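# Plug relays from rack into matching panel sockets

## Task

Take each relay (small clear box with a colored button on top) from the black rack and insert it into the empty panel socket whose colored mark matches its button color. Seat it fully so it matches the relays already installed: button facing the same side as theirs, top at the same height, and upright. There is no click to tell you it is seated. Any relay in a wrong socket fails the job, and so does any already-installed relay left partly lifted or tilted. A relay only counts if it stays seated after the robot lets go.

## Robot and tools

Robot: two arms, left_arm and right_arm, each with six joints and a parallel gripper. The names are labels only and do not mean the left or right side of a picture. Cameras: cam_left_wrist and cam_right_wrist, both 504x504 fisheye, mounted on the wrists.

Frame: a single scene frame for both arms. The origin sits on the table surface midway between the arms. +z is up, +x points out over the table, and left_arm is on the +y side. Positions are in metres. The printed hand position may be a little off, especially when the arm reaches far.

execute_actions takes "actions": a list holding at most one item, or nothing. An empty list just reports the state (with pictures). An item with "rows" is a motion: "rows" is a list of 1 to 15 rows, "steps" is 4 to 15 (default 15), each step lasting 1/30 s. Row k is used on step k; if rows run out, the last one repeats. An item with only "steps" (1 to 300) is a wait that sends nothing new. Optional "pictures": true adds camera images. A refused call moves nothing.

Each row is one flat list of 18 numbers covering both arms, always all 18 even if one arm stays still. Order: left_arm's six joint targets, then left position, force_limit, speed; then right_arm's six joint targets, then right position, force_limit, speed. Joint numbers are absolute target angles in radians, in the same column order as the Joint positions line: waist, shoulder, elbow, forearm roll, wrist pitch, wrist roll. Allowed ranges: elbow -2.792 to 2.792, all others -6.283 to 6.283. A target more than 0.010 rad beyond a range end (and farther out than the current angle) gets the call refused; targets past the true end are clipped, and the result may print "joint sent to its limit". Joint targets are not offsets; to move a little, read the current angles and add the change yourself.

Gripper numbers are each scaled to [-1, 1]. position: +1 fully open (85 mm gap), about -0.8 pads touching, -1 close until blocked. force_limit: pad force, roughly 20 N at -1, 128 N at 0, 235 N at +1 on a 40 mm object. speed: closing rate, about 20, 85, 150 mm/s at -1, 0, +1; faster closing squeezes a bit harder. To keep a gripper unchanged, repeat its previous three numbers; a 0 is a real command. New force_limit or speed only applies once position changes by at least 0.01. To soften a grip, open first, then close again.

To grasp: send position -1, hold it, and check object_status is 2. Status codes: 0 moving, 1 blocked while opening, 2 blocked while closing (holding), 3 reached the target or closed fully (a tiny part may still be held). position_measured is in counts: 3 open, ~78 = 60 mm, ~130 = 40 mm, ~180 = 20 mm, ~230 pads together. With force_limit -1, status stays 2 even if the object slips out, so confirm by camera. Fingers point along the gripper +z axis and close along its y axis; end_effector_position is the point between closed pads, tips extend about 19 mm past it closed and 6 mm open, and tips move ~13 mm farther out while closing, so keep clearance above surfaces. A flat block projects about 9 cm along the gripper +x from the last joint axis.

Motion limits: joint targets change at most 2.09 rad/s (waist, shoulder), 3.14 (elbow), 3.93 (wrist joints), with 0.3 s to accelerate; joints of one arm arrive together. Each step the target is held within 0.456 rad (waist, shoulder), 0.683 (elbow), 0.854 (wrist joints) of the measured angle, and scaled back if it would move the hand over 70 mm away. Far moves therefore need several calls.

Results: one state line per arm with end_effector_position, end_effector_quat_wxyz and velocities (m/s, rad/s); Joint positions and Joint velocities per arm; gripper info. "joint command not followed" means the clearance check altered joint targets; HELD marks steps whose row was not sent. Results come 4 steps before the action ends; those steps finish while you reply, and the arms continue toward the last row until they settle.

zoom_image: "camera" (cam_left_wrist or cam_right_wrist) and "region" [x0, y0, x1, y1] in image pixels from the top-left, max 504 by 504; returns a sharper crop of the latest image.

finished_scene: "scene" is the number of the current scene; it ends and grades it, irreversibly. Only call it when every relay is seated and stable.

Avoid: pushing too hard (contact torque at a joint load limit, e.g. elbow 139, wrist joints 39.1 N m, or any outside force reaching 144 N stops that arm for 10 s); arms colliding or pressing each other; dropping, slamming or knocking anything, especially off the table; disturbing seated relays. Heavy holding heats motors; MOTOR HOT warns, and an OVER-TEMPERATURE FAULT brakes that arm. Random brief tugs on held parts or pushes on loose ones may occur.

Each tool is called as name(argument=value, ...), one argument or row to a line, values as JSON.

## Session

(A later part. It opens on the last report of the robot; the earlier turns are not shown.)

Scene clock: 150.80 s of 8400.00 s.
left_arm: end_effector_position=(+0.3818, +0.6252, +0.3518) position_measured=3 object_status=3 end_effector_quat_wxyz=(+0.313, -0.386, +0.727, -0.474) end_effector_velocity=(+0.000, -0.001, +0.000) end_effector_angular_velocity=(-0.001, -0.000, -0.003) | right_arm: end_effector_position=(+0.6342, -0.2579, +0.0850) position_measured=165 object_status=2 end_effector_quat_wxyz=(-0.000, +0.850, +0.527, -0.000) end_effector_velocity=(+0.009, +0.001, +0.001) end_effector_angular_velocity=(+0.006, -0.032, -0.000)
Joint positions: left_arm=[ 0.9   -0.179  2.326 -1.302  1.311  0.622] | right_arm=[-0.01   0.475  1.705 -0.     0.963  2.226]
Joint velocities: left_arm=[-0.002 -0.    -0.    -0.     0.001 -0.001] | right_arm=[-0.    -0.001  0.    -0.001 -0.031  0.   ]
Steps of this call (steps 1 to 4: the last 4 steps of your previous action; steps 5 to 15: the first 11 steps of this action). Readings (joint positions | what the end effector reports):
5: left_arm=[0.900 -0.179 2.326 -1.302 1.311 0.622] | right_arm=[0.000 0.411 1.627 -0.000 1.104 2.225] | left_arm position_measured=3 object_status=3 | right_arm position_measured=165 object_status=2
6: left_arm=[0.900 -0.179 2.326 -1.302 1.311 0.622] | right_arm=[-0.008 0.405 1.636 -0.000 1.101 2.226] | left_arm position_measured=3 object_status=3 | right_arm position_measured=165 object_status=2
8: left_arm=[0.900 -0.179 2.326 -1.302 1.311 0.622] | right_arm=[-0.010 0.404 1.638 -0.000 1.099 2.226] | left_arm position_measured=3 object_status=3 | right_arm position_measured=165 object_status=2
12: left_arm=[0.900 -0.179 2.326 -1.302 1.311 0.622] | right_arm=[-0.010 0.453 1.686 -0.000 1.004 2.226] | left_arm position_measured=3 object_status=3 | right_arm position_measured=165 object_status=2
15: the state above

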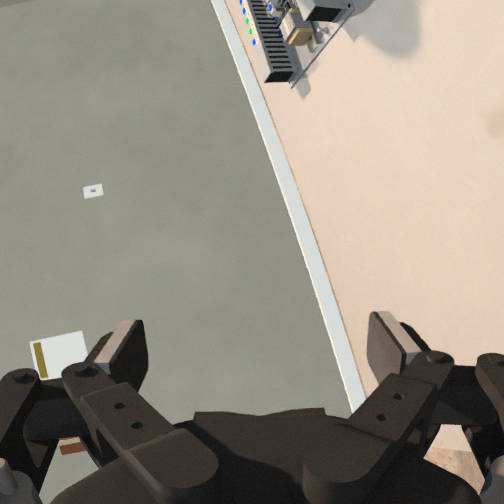

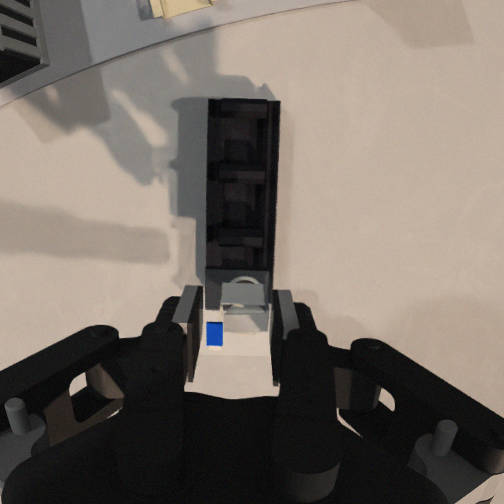

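execute_actions(
  actions=[
    {"rows":[[0.9,-0.179,2.326,-1.302,1.311,0.622,1,0,0,-0.0098,0.4800,1.7088,0,0.9528,2.226,-1,-0.5,0],[0.9,-0.179,2.326,-1.302,1.311,0.622,1,0,0,-0.0098,0.4850,1.7123,0,0.9443,2.226,-1,-0.5,0],[0.9,-0.179,2.326,-1.302,1.311,0.622,1,0,0,-0.0098,0.4880,1.7144,0,0.9392,2.226,-1,-0.5,0],[0.9,-0.179,2.326,-1.302,1.311,0.622,1,0,0,-0.0098,0.4905,1.7161,0,0.935,2.226,-1,-0.5,0],[0.9,-0.179,2.326,-1.302,1.311,0.622,1,0,0,-0.0098,0.4930,1.7178,0,0.9308,2.226,-1,-0.5,0],[0.9,-0.179,2.326,-1.302,1.311,0.622,1,0,0,-0.0098,0.4950,1.7192,0,0.9274,2.226,-1,-0.5,0],[0.9,-0.179,2.326,-1.302,1.311,0.622,1,0,0,-0.0098,0.4970,1.7206,0,0.924,2.226,-1,-0.5,0],[0.9,-0.179,2.326,-1.302,1.311,0.622,1,0,0,-0.0098,0.4990,1.7220,0,0.9206,2.226,-1,-0.5,0],[0.9,-0.179,2.326,-1.302,1.311,0.622,1,0,0,-0.0098,0.5010,1.7234,0,0.9172,2.226,-1,-0.5,0],[0.9,-0.179,2.326,-1.302,1.311,0.622,1,0,0,-0.0098,0.5030,1.7247,0,0.9139,2.226,-1,-0.5,0]],"steps":14},
  ],
  pictures=true,
)

Scene clock: 151.47 s of 8400.00 s.
left_arm: end_effector_position=(+0.3818, +0.6252, +0.3518) position_measured=3 object_status=3 end_effector_quat_wxyz=(+0.313, -0.386, +0.727, -0.474) end_effector_velocity=(+0.000, +0.001, +0.001) end_effector_angular_velocity=(+0.002, -0.001, +0.001) | right_arm: end_effector_position=(+0.6341, -0.2580, +0.0587) position_measured=165 object_status=2 end_effector_quat_wxyz=(+0.000, +0.850, +0.527, +0.000) end_effector_velocity=(-0.002, -0.001, -0.063) end_effector_angular_velocity=(-0.001, +0.002, -0.001)
Joint positions: left_arm=[ 0.9   -0.179  2.326 -1.302  1.311  0.622] | right_arm=[-0.01   0.5    1.722  0.     0.919  2.226]
Joint velocities: left_arm=[ 0.001 -0.    -0.002 -0.    -0.001  0.   ] | right_arm=[-0.001  0.061  0.041 -0.    -0.1    0.   ]
Steps of this call (steps 1 to 4: the last 4 steps of your previous action; steps 5 to 10: the robot went on to your last target; steps 11 to 20: the first 10 steps of this action). Readings (joint positions | what the end effector reports):
11: left_arm=[0.900 -0.179 2.326 -1.302 1.311 0.622] | right_arm=[-0.010 0.475 1.705 -0.000 0.962 2.226] | left_arm position_measured=3 object_status=3 | right_arm position_measured=165 object_status=2
12: left_arm=[0.900 -0.179 2.326 -1.302 1.311 0.622] | right_arm=[-0.010 0.476 1.707 0.000 0.958 2.226] | left_arm position_measured=3 object_status=3 | right_arm position_measured=165 object_status=2
14: left_arm=[0.900 -0.179 2.326 -1.302 1.311 0.622] | right_arm=[-0.010 0.485 1.713 0.000 0.944 2.226] | left_arm position_measured=3 object_status=3 | right_arm position_measured=165 object_status=2
18: left_arm=[0.900 -0.179 2.326 -1.302 1.311 0.622] | right_arm=[-0.010 0.495 1.720 0.000 0.926 2.226] | left_arm position_measured=3 object_status=3 | right_arm position_measured=165 object_status=2
20: the state above

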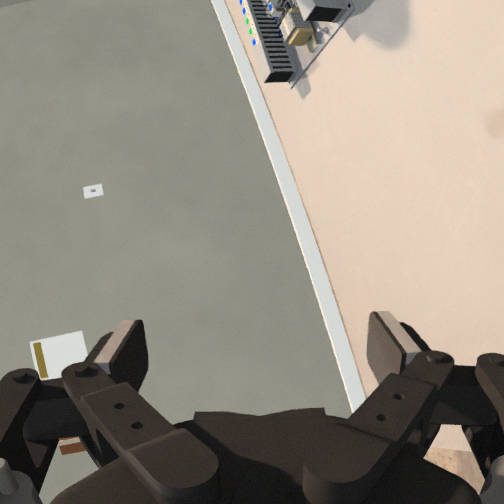

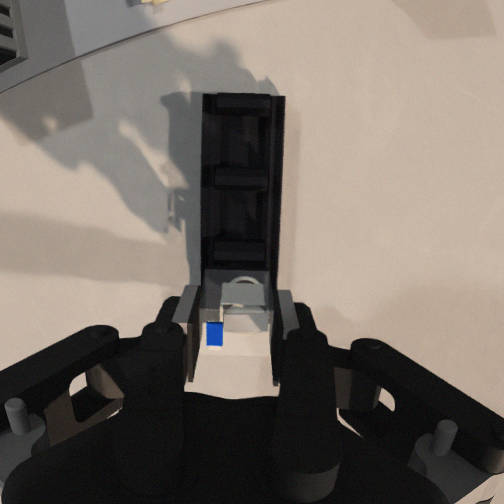

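execute_actions(
  actions=[
    {"rows":[[0.9,-0.179,2.326,-1.302,1.311,0.622,1,0,0,-0.0098,0.5045,1.7258,0,0.9113,2.226,-1,-0.5,0],[0.9,-0.179,2.326,-1.302,1.311,0.622,1,0,0,-0.0098,0.506,1.7268,0,0.9088,2.226,-1,-0.5,0],[0.9,-0.179,2.326,-1.302,1.311,0.622,1,0,0,-0.0098,0.5075,1.7278,0,0.9063,2.226,-1,-0.5,0],[0.9,-0.179,2.326,-1.302,1.311,0.622,1,0,0,-0.0098,0.5075,1.7278,0,0.9063,2.226,-1,-0.5,0],[0.9,-0.179,2.326,-1.302,1.311,0.622,1,0,0,-0.0098,0.5075,1.7278,0,0.9063,2.226,-1,-0.5,0],[0.9,-0.179,2.326,-1.302,1.311,0.622,1,0,0,-0.0098,0.5075,1.7278,0,0.9063,2.226,0.15,-0.5,0]],"steps":15},
  ],
)

execute_actions(
  actions=[
    {"rows":[[0.9,-0.179,2.326,-1.302,1.311,0.622,1,0,0,-0.0098,0.5075,1.7278,0,0.9063,2.226,0.15,-0.5,0]],"steps":10},
  ],
  pictures=true,
)

Scene clock: 152.17 s of 8400.00 s.
left_arm: end_effector_position=(+0.3818, +0.6252, +0.3518) position_measured=3 object_status=3 end_effector_quat_wxyz=(+0.313, -0.386, +0.727, -0.474) end_effector_velocity=(+0.000, -0.000, -0.000) end_effector_angular_velocity=(-0.002, +0.001, -0.000) | right_arm: end_effector_position=(+0.6336, -0.2581, +0.0502) position_measured=141 object_status=0 end_effector_quat_wxyz=(-0.000, +0.850, +0.527, -0.000) end_effector_velocity=(+0.002, +0.000, +0.002) end_effector_angular_velocity=(+0.001, -0.003, -0.000)
Joint positions: left_arm=[ 0.9   -0.179  2.326 -1.302  1.311  0.622] | right_arm=[-0.01   0.508  1.728  0.     0.906  2.226]
Joint velocities: left_arm=[-0.001  0.    -0.    -0.    -0.    -0.002] | right_arm=[-0.     0.    -0.004  0.    -0.     0.   ]
Steps of this call (steps 1 to 4: the last 4 steps of your previous action; steps 5 to 10: the robot went on to your last target; steps 11 to 21: the first 11 steps of this action). Readings (joint positions | what the end effector reports):
11: left_arm=[0.900 -0.179 2.326 -1.302 1.311 0.622] | right_arm=[-0.010 0.503 1.725 0.000 0.914 2.226] | left_arm position_measured=3 object_status=3 | right_arm position_measured=165 object_status=2
12: left_arm=[0.900 -0.179 2.326 -1.302 1.311 0.622] | right_arm=[-0.010 0.504 1.725 0.000 0.912 2.226] | left_arm position_measured=3 object_status=3 | right_arm position_measured=165 object_status=2
14: left_arm=[0.900 -0.179 2.326 -1.302 1.311 0.622] | right_arm=[-0.010 0.506 1.727 0.000 0.908 2.226] | left_arm position_measured=3 object_status=3 | right_arm position_measured=165 object_status=2
18: left_arm=[0.900 -0.179 2.326 -1.302 1.311 0.622] | right_arm=[-0.010 0.508 1.728 0.000 0.906 2.226] | left_arm position_measured=3 object_status=3 | right_arm position_measured=161 object_status=0
21: the state above

Scene clock: 152.50 s of 8400.00 s.
left_arm: end_effector_position=(+0.3818, +0.6252, +0.3518) position_measured=3 object_status=3 end_effector_quat_wxyz=(+0.313, -0.386, +0.727, -0.474) end_effector_velocity=(-0.000, -0.001, -0.000) end_effector_angular_velocity=(-0.001, +0.001, +0.000) | right_arm: end_effector_position=(+0.6338, -0.2580, +0.0504) position_measured=110 object_status=0 end_effector_quat_wxyz=(-0.000, +0.850, +0.527, -0.000) end_effector_velocity=(-0.000, -0.000, -0.001) end_effector_angular_velocity=(-0.000, +0.001, -0.000)
Joint positions: left_arm=[ 0.9   -0.179  2.326 -1.302  1.311  0.622] | right_arm=[-0.01   0.508  1.728  0.     0.906  2.226]
Joint velocities: left_arm=[-0.    -0.001  0.001 -0.    -0.    -0.   ] | right_arm=[-0.     0.001  0.     0.    -0.     0.   ]
Steps of this call (steps 1 to 4: the last 4 steps of your previous action; steps 5 to 10: the first 6 steps of this action). Readings (joint positions | what the end effector reports):
5: left_arm=[0.900 -0.179 2.326 -1.302 1.311 0.622] | right_arm=[-0.010 0.508 1.728 0.000 0.906 2.226] | left_arm position_measured=3 object_status=3 | right_arm position_measured=112 object_status=0
6: left_arm=[0.900 -0.179 2.326 -1.302 1.311 0.622] | right_arm=[-0.010 0.508 1.728 0.000 0.906 2.226] | left_arm position_measured=3 object_status=3 | right_arm position_measured=111 object_status=0
8: left_arm=[0.900 -0.179 2.326 -1.302 1.311 0.622] | right_arm=[-0.010 0.508 1.728 0.000 0.906 2.226] | left_arm position_measured=3 object_status=3 | right_arm position_measured=110 object_status=0
10: the state above

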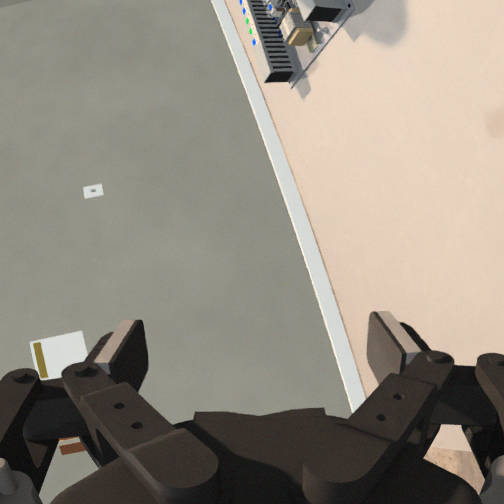

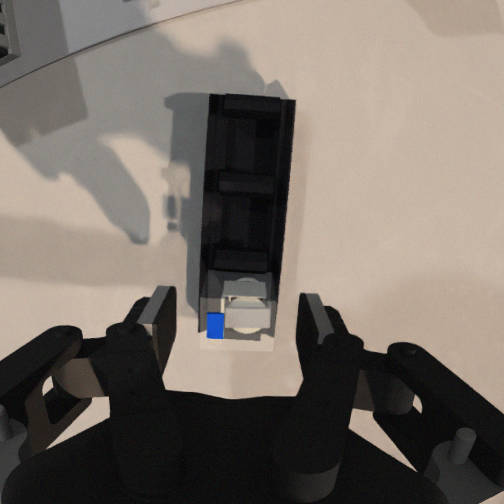

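execute_actions(
  actions=[
    {"rows":[[0.9,-0.179,2.326,-1.302,1.311,0.622,1,0,0,-0.0108,0.5098,1.7294,0,0.9024,2.26,0.15,-0.5,0],[0.9,-0.179,2.326,-1.302,1.311,0.622,1,0,0,-0.0108,0.5098,1.7294,0,0.9024,2.26,0.15,-0.5,0],[0.9,-0.179,2.326,-1.302,1.311,0.622,1,0,0,-0.0108,0.5098,1.7294,0,0.9024,2.26,0.15,-0.5,0],[0.9,-0.179,2.326,-1.302,1.311,0.622,1,0,0,-0.0108,0.5098,1.7294,0,0.9024,2.26,0.15,-0.5,0],[0.9,-0.179,2.326,-1.302,1.311,0.622,1,0,0,-0.0108,0.5098,1.7294,0,0.9024,2.26,-1,-0.4,0.3]],"steps":15},
  ],
)

execute_actions(
  actions=[
    {"rows":[[0.9,-0.179,2.326,-1.302,1.311,0.622,1,0,0,-0.0108,0.5098,1.7294,0,0.9024,2.26,-1,-0.4,0.3]],"steps":6},
  ],
  pictures=true,
)

Scene clock: 153.13 s of 8400.00 s.
left_arm: end_effector_position=(+0.3818, +0.6252, +0.3518) position_measured=3 object_status=3 end_effector_quat_wxyz=(+0.313, -0.386, +0.727, -0.474) end_effector_velocity=(-0.000, +0.000, +0.000) end_effector_angular_velocity=(+0.000, -0.000, +0.001) | right_arm: end_effector_position=(+0.6339, -0.2588, +0.0481) position_measured=147 object_status=0 end_effector_quat_wxyz=(+0.000, +0.859, +0.512, +0.000) end_effector_velocity=(+0.000, +0.000, -0.000) end_effector_angular_velocity=(-0.000, +0.000, +0.000)
Joint positions: left_arm=[ 0.9   -0.179  2.326 -1.302  1.311  0.622] | right_arm=[-0.011  0.51   1.729 -0.     0.902  2.26 ]
Joint velocities: left_arm=[ 0.001 -0.     0.     0.     0.     0.001] | right_arm=[ 0.  0. -0.  0. -0.  0.]
Steps of this call (steps 1 to 4: the last 4 steps of your previous action; steps 5 to 8: the robot went on to your last target; steps 9 to 19: the first 11 steps of this action). Readings (joint positions | what the end effector reports):
9: left_arm=[0.900 -0.179 2.326 -1.302 1.311 0.622] | right_arm=[-0.010 0.508 1.728 -0.000 0.906 2.226] | left_arm position_measured=3 object_status=3 | right_arm position_measured=110 object_status=3
10: left_arm=[0.900 -0.179 2.326 -1.302 1.311 0.622] | right_arm=[-0.010 0.508 1.728 -0.000 0.906 2.233] | left_arm position_measured=3 object_status=3 | right_arm position_measured=110 object_status=3
12: left_arm=[0.900 -0.179 2.326 -1.302 1.311 0.622] | right_arm=[-0.011 0.509 1.729 -0.000 0.903 2.257] | left_arm position_measured=3 object_status=3 | right_arm position_measured=110 object_status=3
16: left_arm=[0.900 -0.179 2.326 -1.302 1.311 0.622] | right_arm=[-0.011 0.510 1.729 -0.000 0.902 2.260] | left_arm position_measured=3 object_status=3 | right_arm position_measured=122 object_status=0
19: the state above

Scene clock: 153.33 s of 8400.00 s.
left_arm: end_effector_position=(+0.3818, +0.6252, +0.3518) position_measured=3 object_status=3 end_effector_quat_wxyz=(+0.313, -0.386, +0.727, -0.474) end_effector_velocity=(-0.000, +0.001, +0.000) end_effector_angular_velocity=(-0.001, +0.000, +0.003) | right_arm: end_effector_position=(+0.6339, -0.2588, +0.0481) position_measured=165 object_status=0 end_effector_quat_wxyz=(+0.000, +0.859, +0.512, +0.000) end_effector_velocity=(+0.000, +0.000, +0.000) end_effector_angular_velocity=(+0.000, -0.000, -0.000)
Joint positions: left_arm=[ 0.9   -0.179  2.326 -1.302  1.311  0.622] | right_arm=[-0.011  0.51   1.729 -0.     0.902  2.26 ]
Joint velocities: left_arm=[ 0.003 -0.    -0.001 -0.    -0.    -0.002] | right_arm=[-0. -0. -0.  0.  0.  0.]
Steps of this call (steps 1 to 4: the last 4 steps of your previous action; steps 5 to 6: the first 2 steps of this action). Readings (joint positions | what the end effector reports):
5: left_arm=[0.900 -0.179 2.326 -1.302 1.311 0.622] | right_arm=[-0.011 0.510 1.729 -0.000 0.902 2.260] | left_arm position_measured=3 object_status=3 | right_arm position_measured=165 object_status=0
6: the state above

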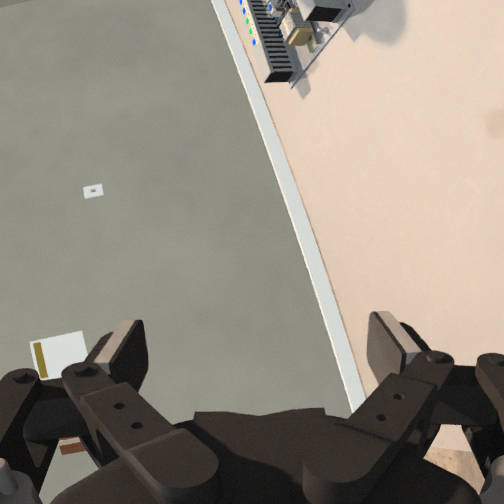

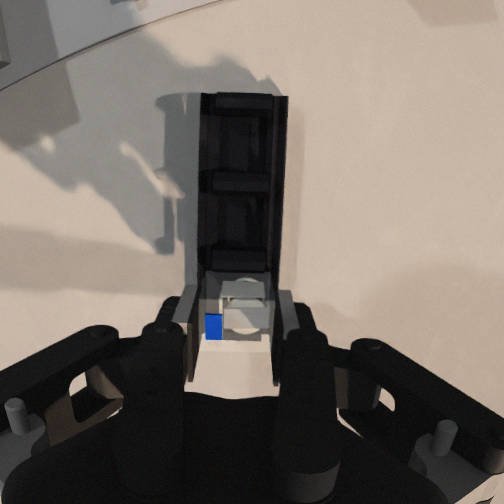

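execute_actions(
  actions=[
    {"rows":[[0.9,-0.179,2.326,-1.302,1.311,0.622,1,0,0,-0.0108,0.5079,1.7281,0,0.9056,2.26,-1,-0.4,0.3],[0.9,-0.179,2.326,-1.302,1.311,0.622,1,0,0,-0.0108,0.506,1.7268,0,0.9088,2.26,-1,-0.4,0.3],[0.9,-0.179,2.326,-1.302,1.311,0.622,1,0,0,-0.0108,0.504,1.7255,0,0.912,2.26,-1,-0.4,0.3],[0.9,-0.179,2.326,-1.302,1.311,0.622,1,0,0,-0.0108,0.5021,1.7243,0,0.9152,2.26,-1,-0.4,0.3],[0.9,-0.179,2.326,-1.302,1.311,0.622,1,0,0,-0.0108,0.4983,1.7217,0,0.9216,2.26,-1,-0.4,0.3],[0.9,-0.179,2.326,-1.302,1.311,0.622,1,0,0,-0.0108,0.48,1.709,0,0.9526,2.26,-1,-0.4,0.3],[0.9,-0.179,2.326,-1.302,1.311,0.622,1,0,0,-0.0108,0.46,1.695,0,0.9866,2.26,-1,-0.4,0.3],[0.9,-0.179,2.326,-1.302,1.311,0.622,1,0,0,-0.0108,0.4036,1.6385,0,1.0995,2.26,-1,-0.4,0.3]],"steps":15},
  ],
)

execute_actions(
  actions=[
    {"rows":[[0.9,-0.179,2.326,-1.302,1.311,0.622,1,0,0,0.05,0.44,1.575,0,1.1266,2.24,-1,-0.4,0.3],[0.9,-0.179,2.326,-1.302,1.311,0.622,1,0,0,0.05,0.44,1.575,0,1.1266,2.24,-1,-0.4,0.3],[0.9,-0.179,2.326,-1.302,1.311,0.622,1,0,0,0.12,0.50,1.485,0,1.1566,2.22,-1,-0.4,0.3],[0.9,-0.179,2.326,-1.302,1.311,0.622,1,0,0,0.12,0.50,1.485,0,1.1566,2.22,-1,-0.4,0.3],[0.9,-0.179,2.326,-1.302,1.311,0.622,1,0,0,0.2675,0.612,1.3074,0,1.2222,2.19,-1,-0.4,0.3]],"steps":15},
  ],
)

execute_actions(
  actions=[
    {"rows":[[0.9,-0.179,2.326,-1.302,1.311,0.622,1,0,0,0.2675,0.612,1.3074,0,1.2222,2.19,-1,-0.4,0.3],[0.9,-0.179,2.326,-1.302,1.311,0.622,1,0,0,0.2675,0.612,1.3074,0,1.2222,2.19,-1,-0.4,0.3],[0.9,-0.179,2.326,-1.302,1.311,0.622,1,0,0,0.2675,0.612,1.3074,0,1.2222,2.19,-1,-0.4,0.3],[0.9,-0.179,2.326,-1.302,1.311,0.622,1,0,0,0.2675,0.6573,1.3658,0,1.1185,2.19,-1,-0.4,0.3]],"steps":15},
  ],
)

execute_actions(
  actions=[
    {"rows":[[0.9,-0.179,2.326,-1.302,1.311,0.622,1,0,0,0.2675,0.6610,1.3693,0,1.1113,2.19,-1,-0.4,0.3],[0.9,-0.179,2.326,-1.302,1.311,0.622,1,0,0,0.2675,0.6646,1.3729,0,1.1041,2.19,-1,-0.4,0.3],[0.9,-0.179,2.326,-1.302,1.311,0.622,1,0,0,0.2675,0.6668,1.375,0,1.0998,2.19,-1,-0.4,0.3]],"steps":11},
  ],
  pictures=true,
)

zoom_image(
  camera="cam_right_wrist",
  region=[160,200,330,400],
)

Scene clock: 154.27 s of 8400.00 s.
left_arm: end_effector_position=(+0.3818, +0.6252, +0.3518) position_measured=3 object_status=3 end_effector_quat_wxyz=(+0.313, -0.386, +0.727, -0.474) end_effector_velocity=(-0.000, +0.000, +0.000) end_effector_angular_velocity=(-0.001, -0.000, +0.001) | right_arm: end_effector_position=(+0.6358, -0.2584, +0.1349) position_measured=165 object_status=2 end_effector_quat_wxyz=(+0.000, +0.859, +0.512, +0.000) end_effector_velocity=(-0.009, -0.003, +0.560) end_effector_angular_velocity=(+0.001, -0.009, -0.001)
Joint positions: left_arm=[ 0.9   -0.179  2.326 -1.302  1.311  0.622] | right_arm=[-0.011  0.433  1.665 -0.     1.043  2.26 ]
Joint velocities: left_arm=[ 0.002 -0.     0.    -0.     0.001 -0.   ] | right_arm=[-0.001 -0.473 -0.431 -0.001  0.896  0.   ]
Steps of this call (steps 1 to 4: the last 4 steps of your previous action; steps 5 to 15: the robot went on to your last target; steps 16 to 17: nothing new was sent; steps 18 to 28: the first 11 steps of this action). Readings (joint positions | what the end effector reports):
18: left_arm=[0.900 -0.179 2.326 -1.302 1.311 0.622] | right_arm=[-0.011 0.510 1.729 -0.000 0.902 2.260] | left_arm position_measured=3 object_status=3 | right_arm position_measured=165 object_status=2
19: left_arm=[0.900 -0.179 2.326 -1.302 1.311 0.622] | right_arm=[-0.011 0.509 1.729 -0.000 0.903 2.260] | left_arm position_measured=3 object_status=3 | right_arm position_measured=165 object_status=2
21: left_arm=[0.900 -0.179 2.326 -1.302 1.311 0.622] | right_arm=[-0.011 0.506 1.726 -0.000 0.909 2.260] | left_arm position_measured=3 object_status=3 | right_arm position_measured=165 object_status=2
25: left_arm=[0.900 -0.179 2.326 -1.302 1.311 0.622] | right_arm=[-0.011 0.483 1.710 -0.000 0.950 2.260] | left_arm position_measured=3 object_status=3 | right_arm position_measured=165 object_status=2
28: the state above

Scene clock: 154.77 s of 8400.00 s.
left_arm: end_effector_position=(+0.3818, +0.6252, +0.3518) position_measured=3 object_status=3 end_effector_quat_wxyz=(+0.313, -0.386, +0.727, -0.474) end_effector_velocity=(+0.000, -0.001, -0.000) end_effector_angular_velocity=(-0.001, -0.000, -0.002) | right_arm: end_effector_position=(+0.6759, -0.1044, +0.1730) position_measured=165 object_status=2 end_effector_quat_wxyz=(+0.000, +0.798, +0.603, +0.000) end_effector_velocity=(+0.080, +0.543, -0.009) end_effector_angular_velocity=(-0.000, +0.001, +0.711)
Joint positions: left_arm=[ 0.9   -0.179  2.326 -1.302  1.311  0.622] | right_arm=[0.163 0.532 1.433 0.    1.176 2.215]
Joint velocities: left_arm=[-0.001  0.001  0.     0.     0.001  0.001] | right_arm=[ 0.575  0.442 -0.693  0.     0.252 -0.136]
Steps of this call (steps 1 to 4: the last 4 steps of your previous action; steps 5 to 15: the first 11 steps of this action). Readings (joint positions | what the end effector reports):
5: left_arm=[0.900 -0.179 2.326 -1.302 1.311 0.622] | right_arm=[-0.011 0.403 1.639 0.000 1.099 2.260] | left_arm position_measured=3 object_status=3 | right_arm position_measured=165 object_status=2
6: left_arm=[0.900 -0.179 2.326 -1.302 1.311 0.622] | right_arm=[-0.007 0.405 1.635 0.000 1.101 2.260] | left_arm position_measured=3 object_status=3 | right_arm position_measured=165 object_status=2
8: left_arm=[0.900 -0.179 2.326 -1.302 1.311 0.622] | right_arm=[0.023 0.424 1.603 0.000 1.115 2.250] | left_arm position_measured=3 object_status=3 | right_arm position_measured=165 object_status=2
12: left_arm=[0.900 -0.179 2.326 -1.302 1.311 0.622] | right_arm=[0.105 0.487 1.504 0.000 1.150 2.229] | left_arm position_measured=3 object_status=3 | right_arm position_measured=165 object_status=2
15: the state above

Scene clock: 155.27 s of 8400.00 s.
left_arm: end_effector_position=(+0.3818, +0.6252, +0.3518) position_measured=3 object_status=3 end_effector_quat_wxyz=(+0.313, -0.386, +0.727, -0.474) end_effector_velocity=(-0.000, +0.000, -0.001) end_effector_angular_velocity=(-0.002, +0.001, +0.001) | right_arm: end_effector_position=(+0.6830, -0.0038, +0.0995) position_measured=165 object_status=2 end_effector_quat_wxyz=(-0.000, +0.757, +0.653, -0.000) end_effector_velocity=(+0.001, +0.003, +0.004) end_effector_angular_velocity=(+0.007, -0.009, +0.001)
Joint positions: left_arm=[ 0.9   -0.179  2.326 -1.302  1.311  0.622] | right_arm=[ 0.267  0.658  1.365 -0.     1.119  2.19 ]
Joint velocities: left_arm=[ 0.001  0.001  0.001  0.     0.001 -0.001] | right_arm=[ 0.002 -0.005 -0.     0.002 -0.006 -0.   ]
Steps of this call (steps 1 to 4: the last 4 steps of your previous action; steps 5 to 15: the first 11 steps of this action). Readings (joint positions | what the end effector reports):
5: left_arm=[0.900 -0.179 2.326 -1.302 1.311 0.622] | right_arm=[0.255 0.602 1.323 0.000 1.216 2.193] | left_arm position_measured=3 object_status=3 | right_arm position_measured=165 object_status=2
6: left_arm=[0.900 -0.179 2.326 -1.302 1.311 0.622] | right_arm=[0.264 0.609 1.312 0.000 1.220 2.191] | left_arm position_measured=3 object_status=3 | right_arm position_measured=165 object_status=2
8: left_arm=[0.900 -0.179 2.326 -1.302 1.311 0.622] | right_arm=[0.267 0.612 1.308 0.000 1.222 2.190] | left_arm position_measured=3 object_status=3 | right_arm position_measured=165 object_status=2
12: left_arm=[0.900 -0.179 2.326 -1.302 1.311 0.622] | right_arm=[0.267 0.651 1.358 -0.000 1.136 2.190] | left_arm position_measured=3 object_status=3 | right_arm position_measured=165 object_status=2
15: the state above

Scene clock: 155.63 s of 8400.00 s.
left_arm: end_effector_position=(+0.3818, +0.6252, +0.3518) position_measured=3 object_status=3 end_effector_quat_wxyz=(+0.313, -0.386, +0.727, -0.474) end_effector_velocity=(-0.000, +0.000, -0.000) end_effector_angular_velocity=(+0.000, +0.000, +0.000) | right_arm: end_effector_position=(+0.6828, -0.0037, +0.0871) position_measured=165 object_status=2 end_effector_quat_wxyz=(-0.000, +0.757, +0.653, +0.000) end_effector_velocity=(+0.001, -0.001, -0.001) end_effector_angular_velocity=(+0.001, -0.002, -0.001)
Joint positions: left_arm=[ 0.9   -0.179  2.326 -1.302  1.311  0.622] | right_arm=[0.268 0.667 1.375 0.    1.1   2.19 ]
Joint velocities: left_arm=[ 0. -0.  0. -0. -0.  0.] | right_arm=[-0.001  0.001  0.     0.    -0.003 -0.   ]
Steps of this call (steps 1 to 4: the last 4 steps of your previous action; steps 5 to 11: the first 7 steps of this action). Readings (joint positions | what the end effector reports):
5: left_arm=[0.900 -0.179 2.326 -1.302 1.311 0.622] | right_arm=[0.267 0.658 1.366 -0.000 1.118 2.190] | left_arm position_measured=3 object_status=3 | right_arm position_measured=165 object_status=2
6: left_arm=[0.900 -0.179 2.326 -1.302 1.311 0.622] | right_arm=[0.268 0.659 1.367 0.000 1.115 2.190] | left_arm position_measured=3 object_status=3 | right_arm position_measured=165 object_status=2
8: left_arm=[0.900 -0.179 2.326 -1.302 1.311 0.622] | right_arm=[0.268 0.665 1.373 0.000 1.103 2.190] | left_arm position_measured=3 object_status=3 | right_arm position_measured=165 object_status=2
11: the state above

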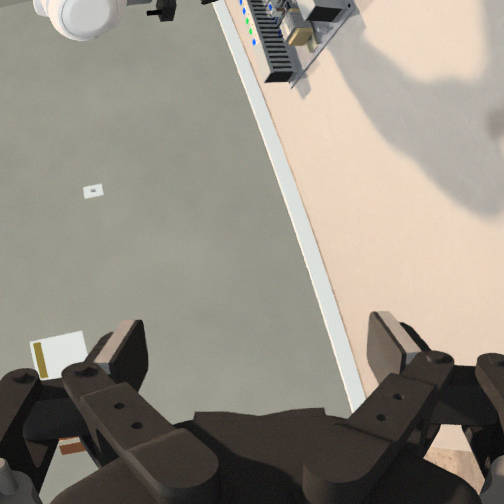

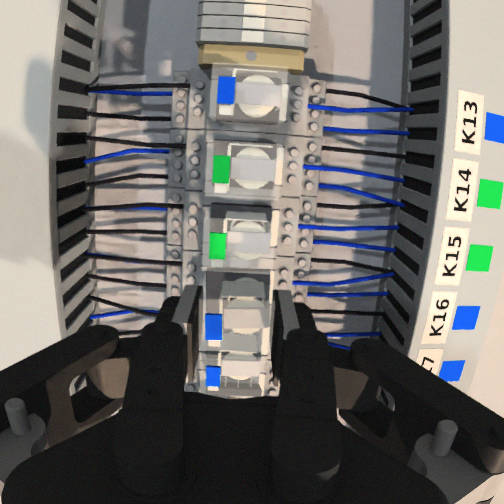

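Region (160, 200, 330, 400) of cam_right_wrist's 504x504 image, scaled by 2.520, with more detail than that image has; it fills the left 428 columns of this view, and the rest is white.

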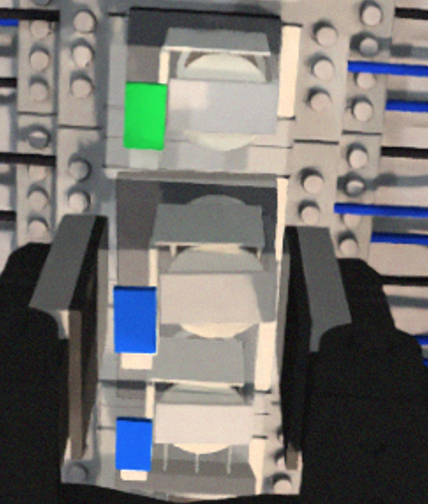

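execute_actions(
  actions=[
    {"rows":[[0.9,-0.179,2.326,-1.302,1.311,0.622,1,0,0,0.2675,0.6675,1.3757,0,1.0984,2.19,-1,-0.4,0.3],[0.9,-0.179,2.326,-1.302,1.311,0.622,1,0,0,0.2675,0.6683,1.3764,0,1.0969,2.19,-1,-0.4,0.3],[0.9,-0.179,2.326,-1.302,1.311,0.622,1,0,0,0.2675,0.669,1.3771,0,1.0955,2.19,-1,-0.4,0.3],[0.9,-0.179,2.326,-1.302,1.311,0.622,1,0,0,0.2675,0.6697,1.3778,0,1.0941,2.19,-1,-0.4,0.3],[0.9,-0.179,2.326,-1.302,1.311,0.622,1,0,0,0.2675,0.6705,1.3785,0,1.0926,2.19,-1,-0.4,0.3],[0.9,-0.179,2.326,-1.302,1.311,0.622,1,0,0,0.2675,0.6712,1.3793,0,1.0911,2.19,-1,-0.4,0.3],[0.9,-0.179,2.326,-1.302,1.311,0.622,1,0,0,0.2675,0.6718,1.3799,0,1.0899,2.19,-1,-0.4,0.3],[0.9,-0.179,2.326,-1.302,1.311,0.622,1,0,0,0.2675,0.6724,1.3805,0,1.0887,2.19,-1,-0.4,0.3],[0.9,-0.179,2.326,-1.302,1.311,0.622,1,0,0,0.2675,0.673,1.3811,0,1.0875,2.19,-1,-0.4,0.3],[0.9,-0.179,2.326,-1.302,1.311,0.622,1,0,0,0.2675,0.6737,1.3817,0,1.0862,2.19,-1,-0.4,0.3]],"steps":15},
  ],
  pictures=true,
)

zoom_image(
  camera="cam_right_wrist",
  region=[160,200,330,400],
)

Scene clock: 156.27 s of 8400.00 s.
left_arm: end_effector_position=(+0.3818, +0.6252, +0.3518) position_measured=3 object_status=3 end_effector_quat_wxyz=(+0.313, -0.386, +0.727, -0.474) end_effector_velocity=(-0.000, +0.000, +0.001) end_effector_angular_velocity=(-0.002, -0.001, -0.000) | right_arm: end_effector_position=(+0.6827, -0.0038, +0.0780) position_measured=165 object_status=2 end_effector_quat_wxyz=(+0.000, +0.757, +0.653, +0.000) end_effector_velocity=(-0.001, +0.000, -0.019) end_effector_angular_velocity=(-0.001, +0.001, +0.001)
Joint positions: left_arm=[ 0.9   -0.179  2.326 -1.302  1.311  0.622] | right_arm=[ 0.268  0.673  1.381 -0.     1.087  2.19 ]
Joint velocities: left_arm=[ 0.002  0.    -0.001  0.     0.002 -0.001] | right_arm=[ 0.     0.014  0.014 -0.    -0.027  0.   ]
Steps of this call (steps 1 to 4: the last 4 steps of your previous action; steps 5 to 8: the robot went on to your last target; steps 9 to 19: the first 11 steps of this action). Readings (joint positions | what the end effector reports):
9: left_arm=[0.900 -0.179 2.326 -1.302 1.311 0.622] | right_arm=[0.268 0.667 1.375 0.000 1.100 2.190] | left_arm position_measured=3 object_status=3 | right_arm position_measured=165 object_status=2
10: left_arm=[0.900 -0.179 2.326 -1.302 1.311 0.622] | right_arm=[0.268 0.667 1.375 0.000 1.099 2.190] | left_arm position_measured=3 object_status=3 | right_arm position_measured=165 object_status=2
12: left_arm=[0.900 -0.179 2.326 -1.302 1.311 0.622] | right_arm=[0.268 0.669 1.377 -0.000 1.096 2.190] | left_arm position_measured=3 object_status=3 | right_arm position_measured=165 object_status=2
16: left_arm=[0.900 -0.179 2.326 -1.302 1.311 0.622] | right_arm=[0.268 0.671 1.380 -0.000 1.091 2.190] | left_arm position_measured=3 object_status=3 | right_arm position_measured=165 object_status=2
19: the state above

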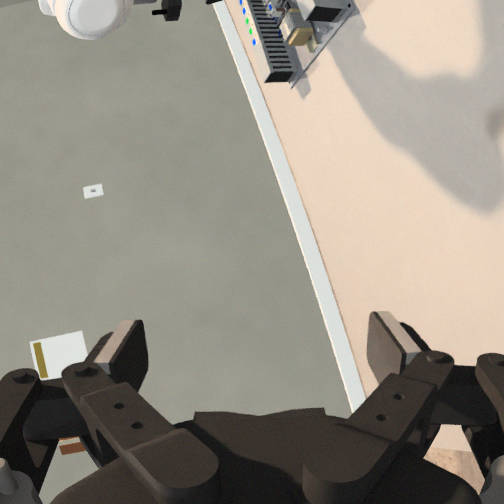

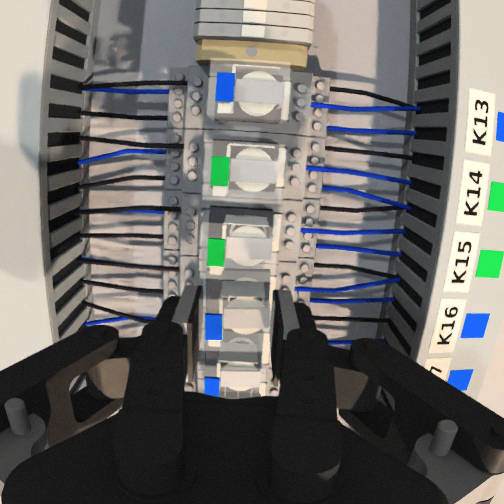

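Region (160, 200, 330, 400) of cam_right_wrist's 504x504 image, scaled by 2.520, with more detail than that image has; it fills the left 428 columns of this view, and the rest is white.

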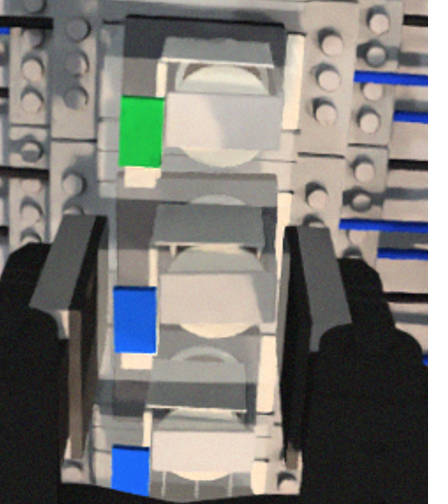

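execute_actions(
  actions=[
    {"rows":[[0.9,-0.179,2.326,-1.302,1.311,0.622,1,0,0,0.2675,0.6741,1.3821,0,1.0854,2.19,-1,-0.4,0.3],[0.9,-0.179,2.326,-1.302,1.311,0.622,1,0,0,0.2675,0.6744,1.3824,0,1.0848,2.19,-1,-0.4,0.3],[0.9,-0.179,2.326,-1.302,1.311,0.622,1,0,0,0.2675,0.6748,1.3828,0,1.084,2.19,-1,-0.4,0.3],[0.9,-0.179,2.326,-1.302,1.311,0.622,1,0,0,0.2675,0.6752,1.3831,0,1.0833,2.19,-1,-0.4,0.3],[0.9,-0.179,2.326,-1.302,1.311,0.622,1,0,0,0.2675,0.6755,1.3835,0,1.0826,2.19,-1,-0.4,0.3],[0.9,-0.179,2.326,-1.302,1.311,0.622,1,0,0,0.2675,0.6759,1.3838,0,1.0819,2.19,-1,-0.4,0.3]],"steps":13},
  ],
  pictures=true,
)

Scene clock: 156.90 s of 8400.00 s.
left_arm: end_effector_position=(+0.3818, +0.6252, +0.3518) position_measured=3 object_status=3 end_effector_quat_wxyz=(+0.313, -0.386, +0.727, -0.474) end_effector_velocity=(-0.000, -0.000, -0.001) end_effector_angular_velocity=(+0.001, -0.000, -0.000) | right_arm: end_effector_position=(+0.6827, -0.0038, +0.0750) position_measured=165 object_status=2 end_effector_quat_wxyz=(+0.000, +0.757, +0.653, +0.000) end_effector_velocity=(-0.000, -0.000, -0.003) end_effector_angular_velocity=(-0.000, +0.001, -0.000)
Joint positions: left_arm=[ 0.9   -0.179  2.326 -1.302  1.311  0.622] | right_arm=[ 0.268  0.675  1.384 -0.     1.082  2.19 ]
Joint velocities: left_arm=[-0.     0.     0.001  0.    -0.001  0.002] | right_arm=[ 0.     0.002  0.002  0.    -0.003 -0.   ]
Steps of this call (steps 1 to 4: the last 4 steps of your previous action; steps 5 to 10: the robot went on to your last target; steps 11 to 19: the first 9 steps of this action). Readings (joint positions | what the end effector reports):
11: left_arm=[0.900 -0.179 2.326 -1.302 1.311 0.622] | right_arm=[0.268 0.674 1.382 -0.000 1.086 2.190] | left_arm position_measured=3 object_status=3 | right_arm position_measured=165 object_status=2
12: left_arm=[0.900 -0.179 2.326 -1.302 1.311 0.622] | right_arm=[0.268 0.674 1.382 -0.000 1.086 2.190] | left_arm position_measured=3 object_status=3 | right_arm position_measured=165 object_status=2
14: left_arm=[0.900 -0.179 2.326 -1.302 1.311 0.622] | right_arm=[0.268 0.675 1.383 -0.000 1.084 2.190] | left_arm position_measured=3 object_status=3 | right_arm position_measured=165 object_status=2
18: left_arm=[0.900 -0.179 2.326 -1.302 1.311 0.622] | right_arm=[0.268 0.675 1.383 -0.000 1.082 2.190] | left_arm position_measured=3 object_status=3 | right_arm position_measured=165 object_status=2
19: the state above

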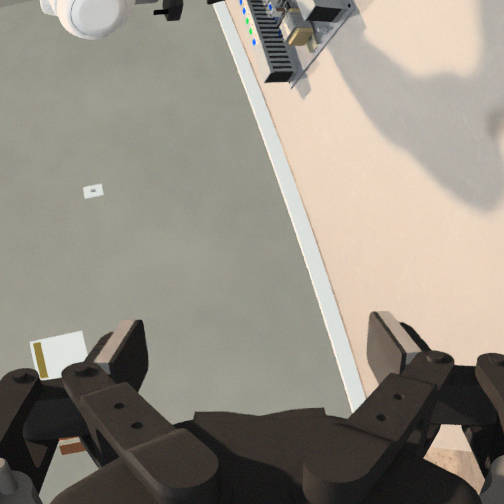

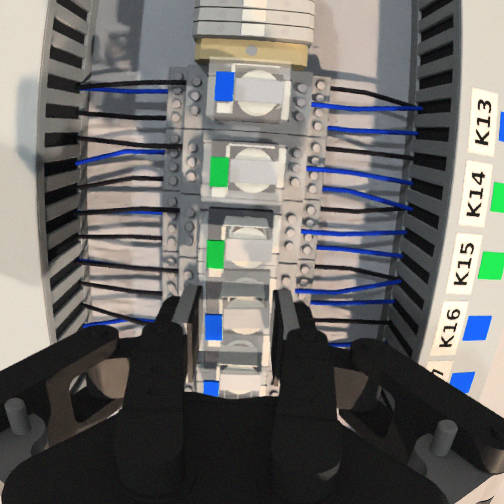

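execute_actions(
  actions=[
    {"rows":[[0.9,-0.179,2.326,-1.302,1.311,0.622,1,0,0,0.2675,0.6759,1.3838,0,1.0819,2.19,0.15,-0.6,-0.3]],"steps":15},
  ],
)

execute_actions(
  actions=[
    {"rows":[[0.9,-0.179,2.326,-1.302,1.311,0.622,1,0,0,0.2675,0.6759,1.3838,0,1.0819,2.19,0.15,-0.6,-0.3]],"steps":10},
  ],
  pictures=true,
)

Scene clock: 157.47 s of 8400.00 s.
left_arm: end_effector_position=(+0.3818, +0.6252, +0.3518) position_measured=3 object_status=3 end_effector_quat_wxyz=(+0.313, -0.386, +0.727, -0.474) end_effector_velocity=(+0.000, +0.000, -0.000) end_effector_angular_velocity=(+0.001, +0.000, -0.000) | right_arm: end_effector_position=(+0.6827, -0.0038, +0.0739) position_measured=118 object_status=0 end_effector_quat_wxyz=(-0.000, +0.757, +0.653, -0.000) end_effector_velocity=(+0.000, +0.000, +0.000) end_effector_angular_velocity=(+0.001, -0.001, -0.000)
Joint positions: left_arm=[ 0.9   -0.179  2.326 -1.302  1.311  0.622] | right_arm=[ 0.268  0.677  1.384 -0.     1.081  2.19 ]
Joint velocities: left_arm=[-0.     0.     0.    -0.    -0.     0.001] | right_arm=[ 0. -0. -0.  0.  0. -0.]
Steps of this call (steps 1 to 4: the last 4 steps of your previous action; steps 5 to 6: the robot went on to your last target; steps 7 to 17: the first 11 steps of this action). Readings (joint positions | what the end effector reports):
7: left_arm=[0.900 -0.179 2.326 -1.302 1.311 0.622] | right_arm=[0.268 0.676 1.384 -0.000 1.082 2.190] | left_arm position_measured=3 object_status=3 | right_arm position_measured=165 object_status=0
8: left_arm=[0.900 -0.179 2.326 -1.302 1.311 0.622] | right_arm=[0.268 0.676 1.384 -0.000 1.082 2.190] | left_arm position_measured=3 object_status=3 | right_arm position_measured=165 object_status=0
10: left_arm=[0.900 -0.179 2.326 -1.302 1.311 0.622] | right_arm=[0.268 0.677 1.384 -0.000 1.081 2.190] | left_arm position_measured=3 object_status=3 | right_arm position_measured=157 object_status=0
14: left_arm=[0.900 -0.179 2.326 -1.302 1.311 0.622] | right_arm=[0.268 0.677 1.384 -0.000 1.081 2.190] | left_arm position_measured=3 object_status=3 | right_arm position_measured=135 object_status=0
17: the state above

Scene clock: 157.80 s of 8400.00 s.
left_arm: end_effector_position=(+0.3818, +0.6252, +0.3518) position_measured=3 object_status=3 end_effector_quat_wxyz=(+0.313, -0.386, +0.727, -0.474) end_effector_velocity=(-0.000, +0.000, -0.000) end_effector_angular_velocity=(+0.000, -0.000, +0.000) | right_arm: end_effector_position=(+0.6826, -0.0039, +0.0744) position_measured=110 object_status=0 end_effector_quat_wxyz=(-0.000, +0.757, +0.653, -0.000) end_effector_velocity=(+0.000, -0.001, -0.000) end_effector_angular_velocity=(-0.000, +0.001, -0.000)
Joint positions: left_arm=[ 0.9   -0.179  2.326 -1.302  1.311  0.622] | right_arm=[ 0.268  0.676  1.384 -0.     1.082  2.19 ]
Joint velocities: left_arm=[ 0.     0.     0.    -0.    -0.     0.001] | right_arm=[-0.  0.  0. -0.  0. -0.]
Steps of this call (steps 1 to 4: the last 4 steps of your previous action; steps 5 to 10: the first 6 steps of this action). Readings (joint positions | what the end effector reports):
5: left_arm=[0.900 -0.179 2.326 -1.302 1.311 0.622] | right_arm=[0.268 0.676 1.384 -0.000 1.082 2.190] | left_arm position_measured=3 object_status=3 | right_arm position_measured=110 object_status=0
6: left_arm=[0.900 -0.179 2.326 -1.302 1.311 0.622] | right_arm=[0.268 0.676 1.384 -0.000 1.082 2.190] | left_arm position_measured=3 object_status=3 | right_arm position_measured=110 object_status=0
8: left_arm=[0.900 -0.179 2.326 -1.302 1.311 0.622] | right_arm=[0.268 0.676 1.384 -0.000 1.082 2.190] | left_arm position_measured=3 object_status=3 | right_arm position_measured=110 object_status=0
10: the state above

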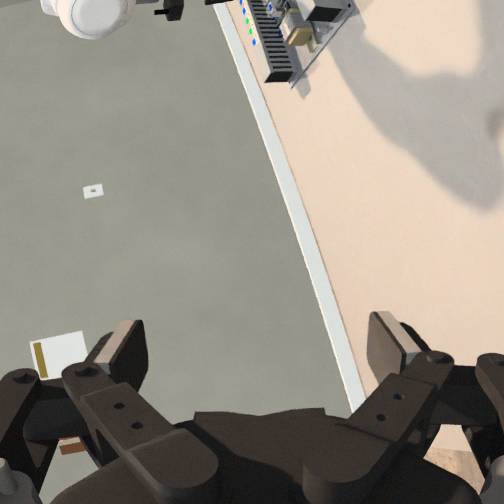

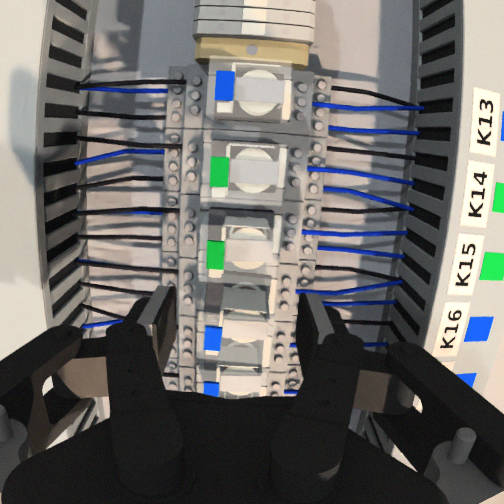

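execute_actions(
  actions=[
    {"rows":[[0.9,-0.179,2.326,-1.302,1.311,0.622,1,0,0,0.2654,0.6722,1.3841,0,1.0853,2.19,0.15,-0.6,-0.3],[0.9,-0.179,2.326,-1.302,1.311,0.622,1,0,0,0.2654,0.6722,1.3841,0,1.0853,2.19,0.15,-0.6,-0.3],[0.9,-0.179,2.326,-1.302,1.311,0.622,1,0,0,0.2654,0.6722,1.3841,0,1.0853,2.19,0.15,-0.6,-0.3],[0.9,-0.179,2.326,-1.302,1.311,0.622,1,0,0,0.2654,0.6722,1.3841,0,1.0853,2.19,-1,-0.5,0.3]],"steps":15},
  ],
)

execute_actions(
  actions=[
    {"rows":[[0.9,-0.179,2.326,-1.302,1.311,0.622,1,0,0,0.2654,0.6722,1.3841,0,1.0853,2.19,-1,-0.5,0.3],[0.9,-0.179,2.326,-1.302,1.311,0.622,1,0,0,0.2654,0.6722,1.3841,0,1.0853,2.19,-1,-0.5,0.3],[0.9,-0.179,2.326,-1.302,1.311,0.622,1,0,0,0.2654,0.6722,1.3841,0,1.0853,2.19,-1,-0.5,0.3],[0.9,-0.179,2.326,-1.302,1.311,0.622,1,0,0,0.2654,0.6707,1.3827,0,1.0882,2.19,-1,-0.5,0.3],[0.9,-0.179,2.326,-1.302,1.311,0.622,1,0,0,0.2654,0.6692,1.3813,0,1.0911,2.19,-1,-0.5,0.3],[0.9,-0.179,2.326,-1.302,1.311,0.622,1,0,0,0.2654,0.667,1.379,0,1.0956,2.19,-1,-0.5,0.3],[0.9,-0.179,2.326,-1.302,1.311,0.622,1,0,0,0.2654,0.663,1.375,0,1.1036,2.19,-1,-0.5,0.3],[0.9,-0.179,2.326,-1.302,1.311,0.622,1,0,0,0.2654,0.655,1.367,0,1.1196,2.19,-1,-0.5,0.3],[0.9,-0.179,2.326,-1.302,1.311,0.622,1,0,0,0.2654,0.6105,1.3098,0,1.2213,2.19,-1,-0.5,0.3]],"steps":15},
  ],
)

execute_actions(
  actions=[
    {"rows":[[0.9,-0.179,2.326,-1.302,1.311,0.622,1,0,0,0.2654,0.6105,1.3098,0,1.2213,2.19,-1,-0.5,0.3],[0.9,-0.179,2.326,-1.302,1.311,0.622,1,0,0,0.2654,0.6105,1.3098,0,1.2213,2.19,-1,-0.5,0.3],[0.9,-0.179,2.326,-1.302,1.311,0.622,1,0,0,0.12,0.50,1.485,0,1.1566,2.22,-1,-0.5,0.3],[0.9,-0.179,2.326,-1.302,1.311,0.622,1,0,0,0.12,0.50,1.485,0,1.1566,2.22,-1,-0.5,0.3],[0.9,-0.179,2.326,-1.302,1.311,0.622,1,0,0,0.05,0.44,1.575,0,1.1266,2.24,-1,-0.5,0.3],[0.9,-0.179,2.326,-1.302,1.311,0.622,1,0,0,0.05,0.44,1.575,0,1.1266,2.24,-1,-0.5,0.3],[0.9,-0.179,2.326,-1.302,1.311,0.622,1,0,0,-0.0108,0.4036,1.6385,0,1.0995,2.26,-1,-0.5,0.3]],"steps":15},
  ],
  pictures=true,
)

Scene clock: 158.90 s of 8400.00 s.
left_arm: end_effector_position=(+0.3818, +0.6252, +0.3518) position_measured=3 object_status=3 end_effector_quat_wxyz=(+0.313, -0.386, +0.727, -0.474) end_effector_velocity=(-0.000, -0.000, -0.000) end_effector_angular_velocity=(-0.001, -0.000, -0.001) | right_arm: end_effector_position=(+0.6827, -0.0059, +0.0776) position_measured=156 object_status=0 end_effector_quat_wxyz=(+0.000, +0.758, +0.652, -0.000) end_effector_velocity=(-0.001, -0.000, +0.001) end_effector_angular_velocity=(-0.001, +0.001, +0.000)
Joint positions: left_arm=[ 0.9   -0.179  2.326 -1.302  1.311  0.622] | right_arm=[ 0.265  0.672  1.384 -0.     1.085  2.19 ]
Joint velocities: left_arm=[-0.    -0.     0.     0.     0.001 -0.   ] | right_arm=[ 0.    -0.001  0.    -0.     0.002  0.   ]
Steps of this call (steps 1 to 4: the last 4 steps of your previous action; steps 5 to 15: the robot went on to your last target; steps 16 to 22: nothing new was sent; steps 23 to 33: the first 11 steps of this action). Readings (joint positions | what the end effector reports):
23: left_arm=[0.900 -0.179 2.326 -1.302 1.311 0.622] | right_arm=[0.267 0.676 1.384 -0.000 1.082 2.190] | left_arm position_measured=3 object_status=3 | right_arm position_measured=110 object_status=3
24: left_arm=[0.900 -0.179 2.326 -1.302 1.311 0.622] | right_arm=[0.267 0.674 1.384 -0.000 1.084 2.190] | left_arm position_measured=3 object_status=3 | right_arm position_measured=110 object_status=3
26: left_arm=[0.900 -0.179 2.326 -1.302 1.311 0.622] | right_arm=[0.265 0.672 1.384 -0.000 1.085 2.190] | left_arm position_measured=3 object_status=3 | right_arm position_measured=110 object_status=0
30: left_arm=[0.900 -0.179 2.326 -1.302 1.311 0.622] | right_arm=[0.265 0.672 1.384 -0.000 1.085 2.190] | left_arm position_measured=3 object_status=3 | right_arm position_measured=130 object_status=0
33: the state above

Scene clock: 159.40 s of 8400.00 s.
left_arm: end_effector_position=(+0.3818, +0.6252, +0.3518) position_measured=3 object_status=3 end_effector_quat_wxyz=(+0.313, -0.386, +0.727, -0.474) end_effector_velocity=(-0.000, -0.000, +0.000) end_effector_angular_velocity=(-0.001, -0.000, -0.000) | right_arm: end_effector_position=(+0.6831, -0.0057, +0.1259) position_measured=164 object_status=2 end_effector_quat_wxyz=(-0.000, +0.758, +0.652, -0.001) end_effector_velocity=(+0.026, +0.013, +0.678) end_effector_angular_velocity=(+0.025, -0.050, +0.000)
Joint positions: left_arm=[ 0.9   -0.179  2.326 -1.302  1.311  0.622] | right_arm=[ 0.265  0.639  1.346 -0.     1.158  2.19 ]
Joint velocities: left_arm=[ 0.    -0.    -0.     0.     0.001 -0.001] | right_arm=[ 0.    -0.433 -0.579 -0.     0.956  0.   ]
Steps of this call (steps 1 to 4: the last 4 steps of your previous action; steps 5 to 15: the first 11 steps of this action). Readings (joint positions | what the end effector reports):
5: left_arm=[0.900 -0.179 2.326 -1.302 1.311 0.622] | right_arm=[0.265 0.672 1.384 -0.000 1.085 2.190] | left_arm position_measured=3 object_status=3 | right_arm position_measured=164 object_status=0
6: left_arm=[0.900 -0.179 2.326 -1.302 1.311 0.622] | right_arm=[0.265 0.672 1.384 -0.000 1.085 2.190] | left_arm position_measured=3 object_status=3 | right_arm position_measured=164 object_status=2
8: left_arm=[0.900 -0.179 2.326 -1.302 1.311 0.622] | right_arm=[0.265 0.672 1.384 -0.000 1.085 2.190] | left_arm position_measured=3 object_status=3 | right_arm position_measured=164 object_status=2
12: left_arm=[0.900 -0.179 2.326 -1.302 1.311 0.622] | right_arm=[0.265 0.666 1.378 -0.000 1.099 2.190] | left_arm position_measured=3 object_status=3 | right_arm position_measured=164 object_status=2
15: the state above

Scene clock: 159.90 s of 8400.00 s.
left_arm: end_effector_position=(+0.3818, +0.6252, +0.3518) position_measured=3 object_status=3 end_effector_quat_wxyz=(+0.313, -0.386, +0.727, -0.474) end_effector_velocity=(-0.000, +0.001, +0.000) end_effector_angular_velocity=(+0.001, -0.001, +0.001) | right_arm: end_effector_position=(+0.6714, -0.1333, +0.1723) position_measured=164 object_status=2 end_effector_quat_wxyz=(-0.000, +0.809, +0.587, -0.000) end_effector_velocity=(-0.098, -0.538, +0.003) end_effector_angular_velocity=(+0.002, -0.005, -0.737)
Joint positions: left_arm=[ 0.9   -0.179  2.326 -1.302  1.311  0.622] | right_arm=[ 0.132  0.51   1.469 -0.     1.163  2.222]
Joint velocities: left_arm=[ 0.001 -0.    -0.     0.    -0.     0.001] | right_arm=[-0.583 -0.436  0.688  0.    -0.257  0.154]
Steps of this call (steps 1 to 4: the last 4 steps of your previous action; steps 5 to 15: the first 11 steps of this action). Readings (joint positions | what the end effector reports):
5: left_arm=[0.900 -0.179 2.326 -1.302 1.311 0.622] | right_arm=[0.265 0.610 1.310 0.000 1.221 2.190] | left_arm position_measured=3 object_status=3 | right_arm position_measured=164 object_status=2
6: left_arm=[0.900 -0.179 2.326 -1.302 1.311 0.622] | right_arm=[0.265 0.610 1.310 0.000 1.221 2.190] | left_arm position_measured=3 object_status=3 | right_arm position_measured=164 object_status=2
8: left_arm=[0.900 -0.179 2.326 -1.302 1.311 0.622] | right_arm=[0.262 0.608 1.315 0.000 1.220 2.190] | left_arm position_measured=3 object_status=3 | right_arm position_measured=164 object_status=2
12: left_arm=[0.900 -0.179 2.326 -1.302 1.311 0.622] | right_arm=[0.191 0.553 1.400 -0.000 1.189 2.206] | left_arm position_measured=3 object_status=3 | right_arm position_measured=164 object_status=2
15: the state above

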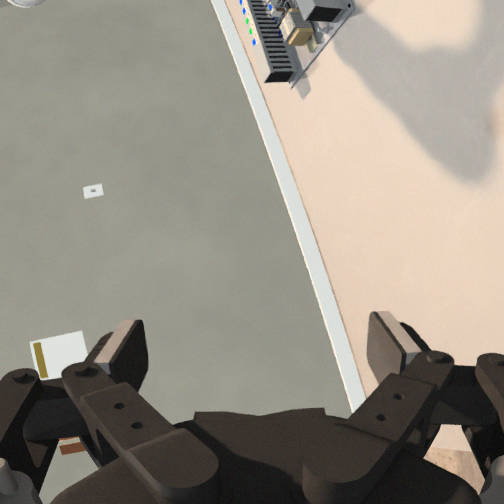

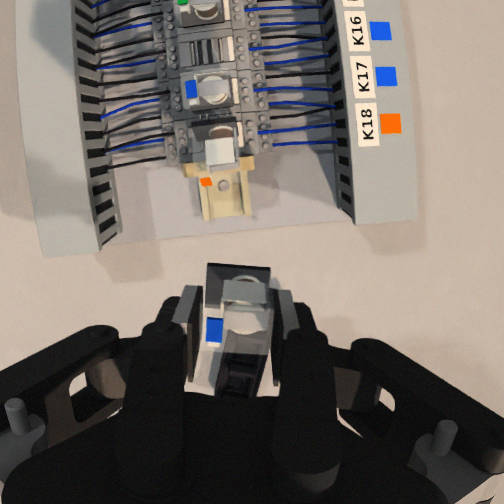

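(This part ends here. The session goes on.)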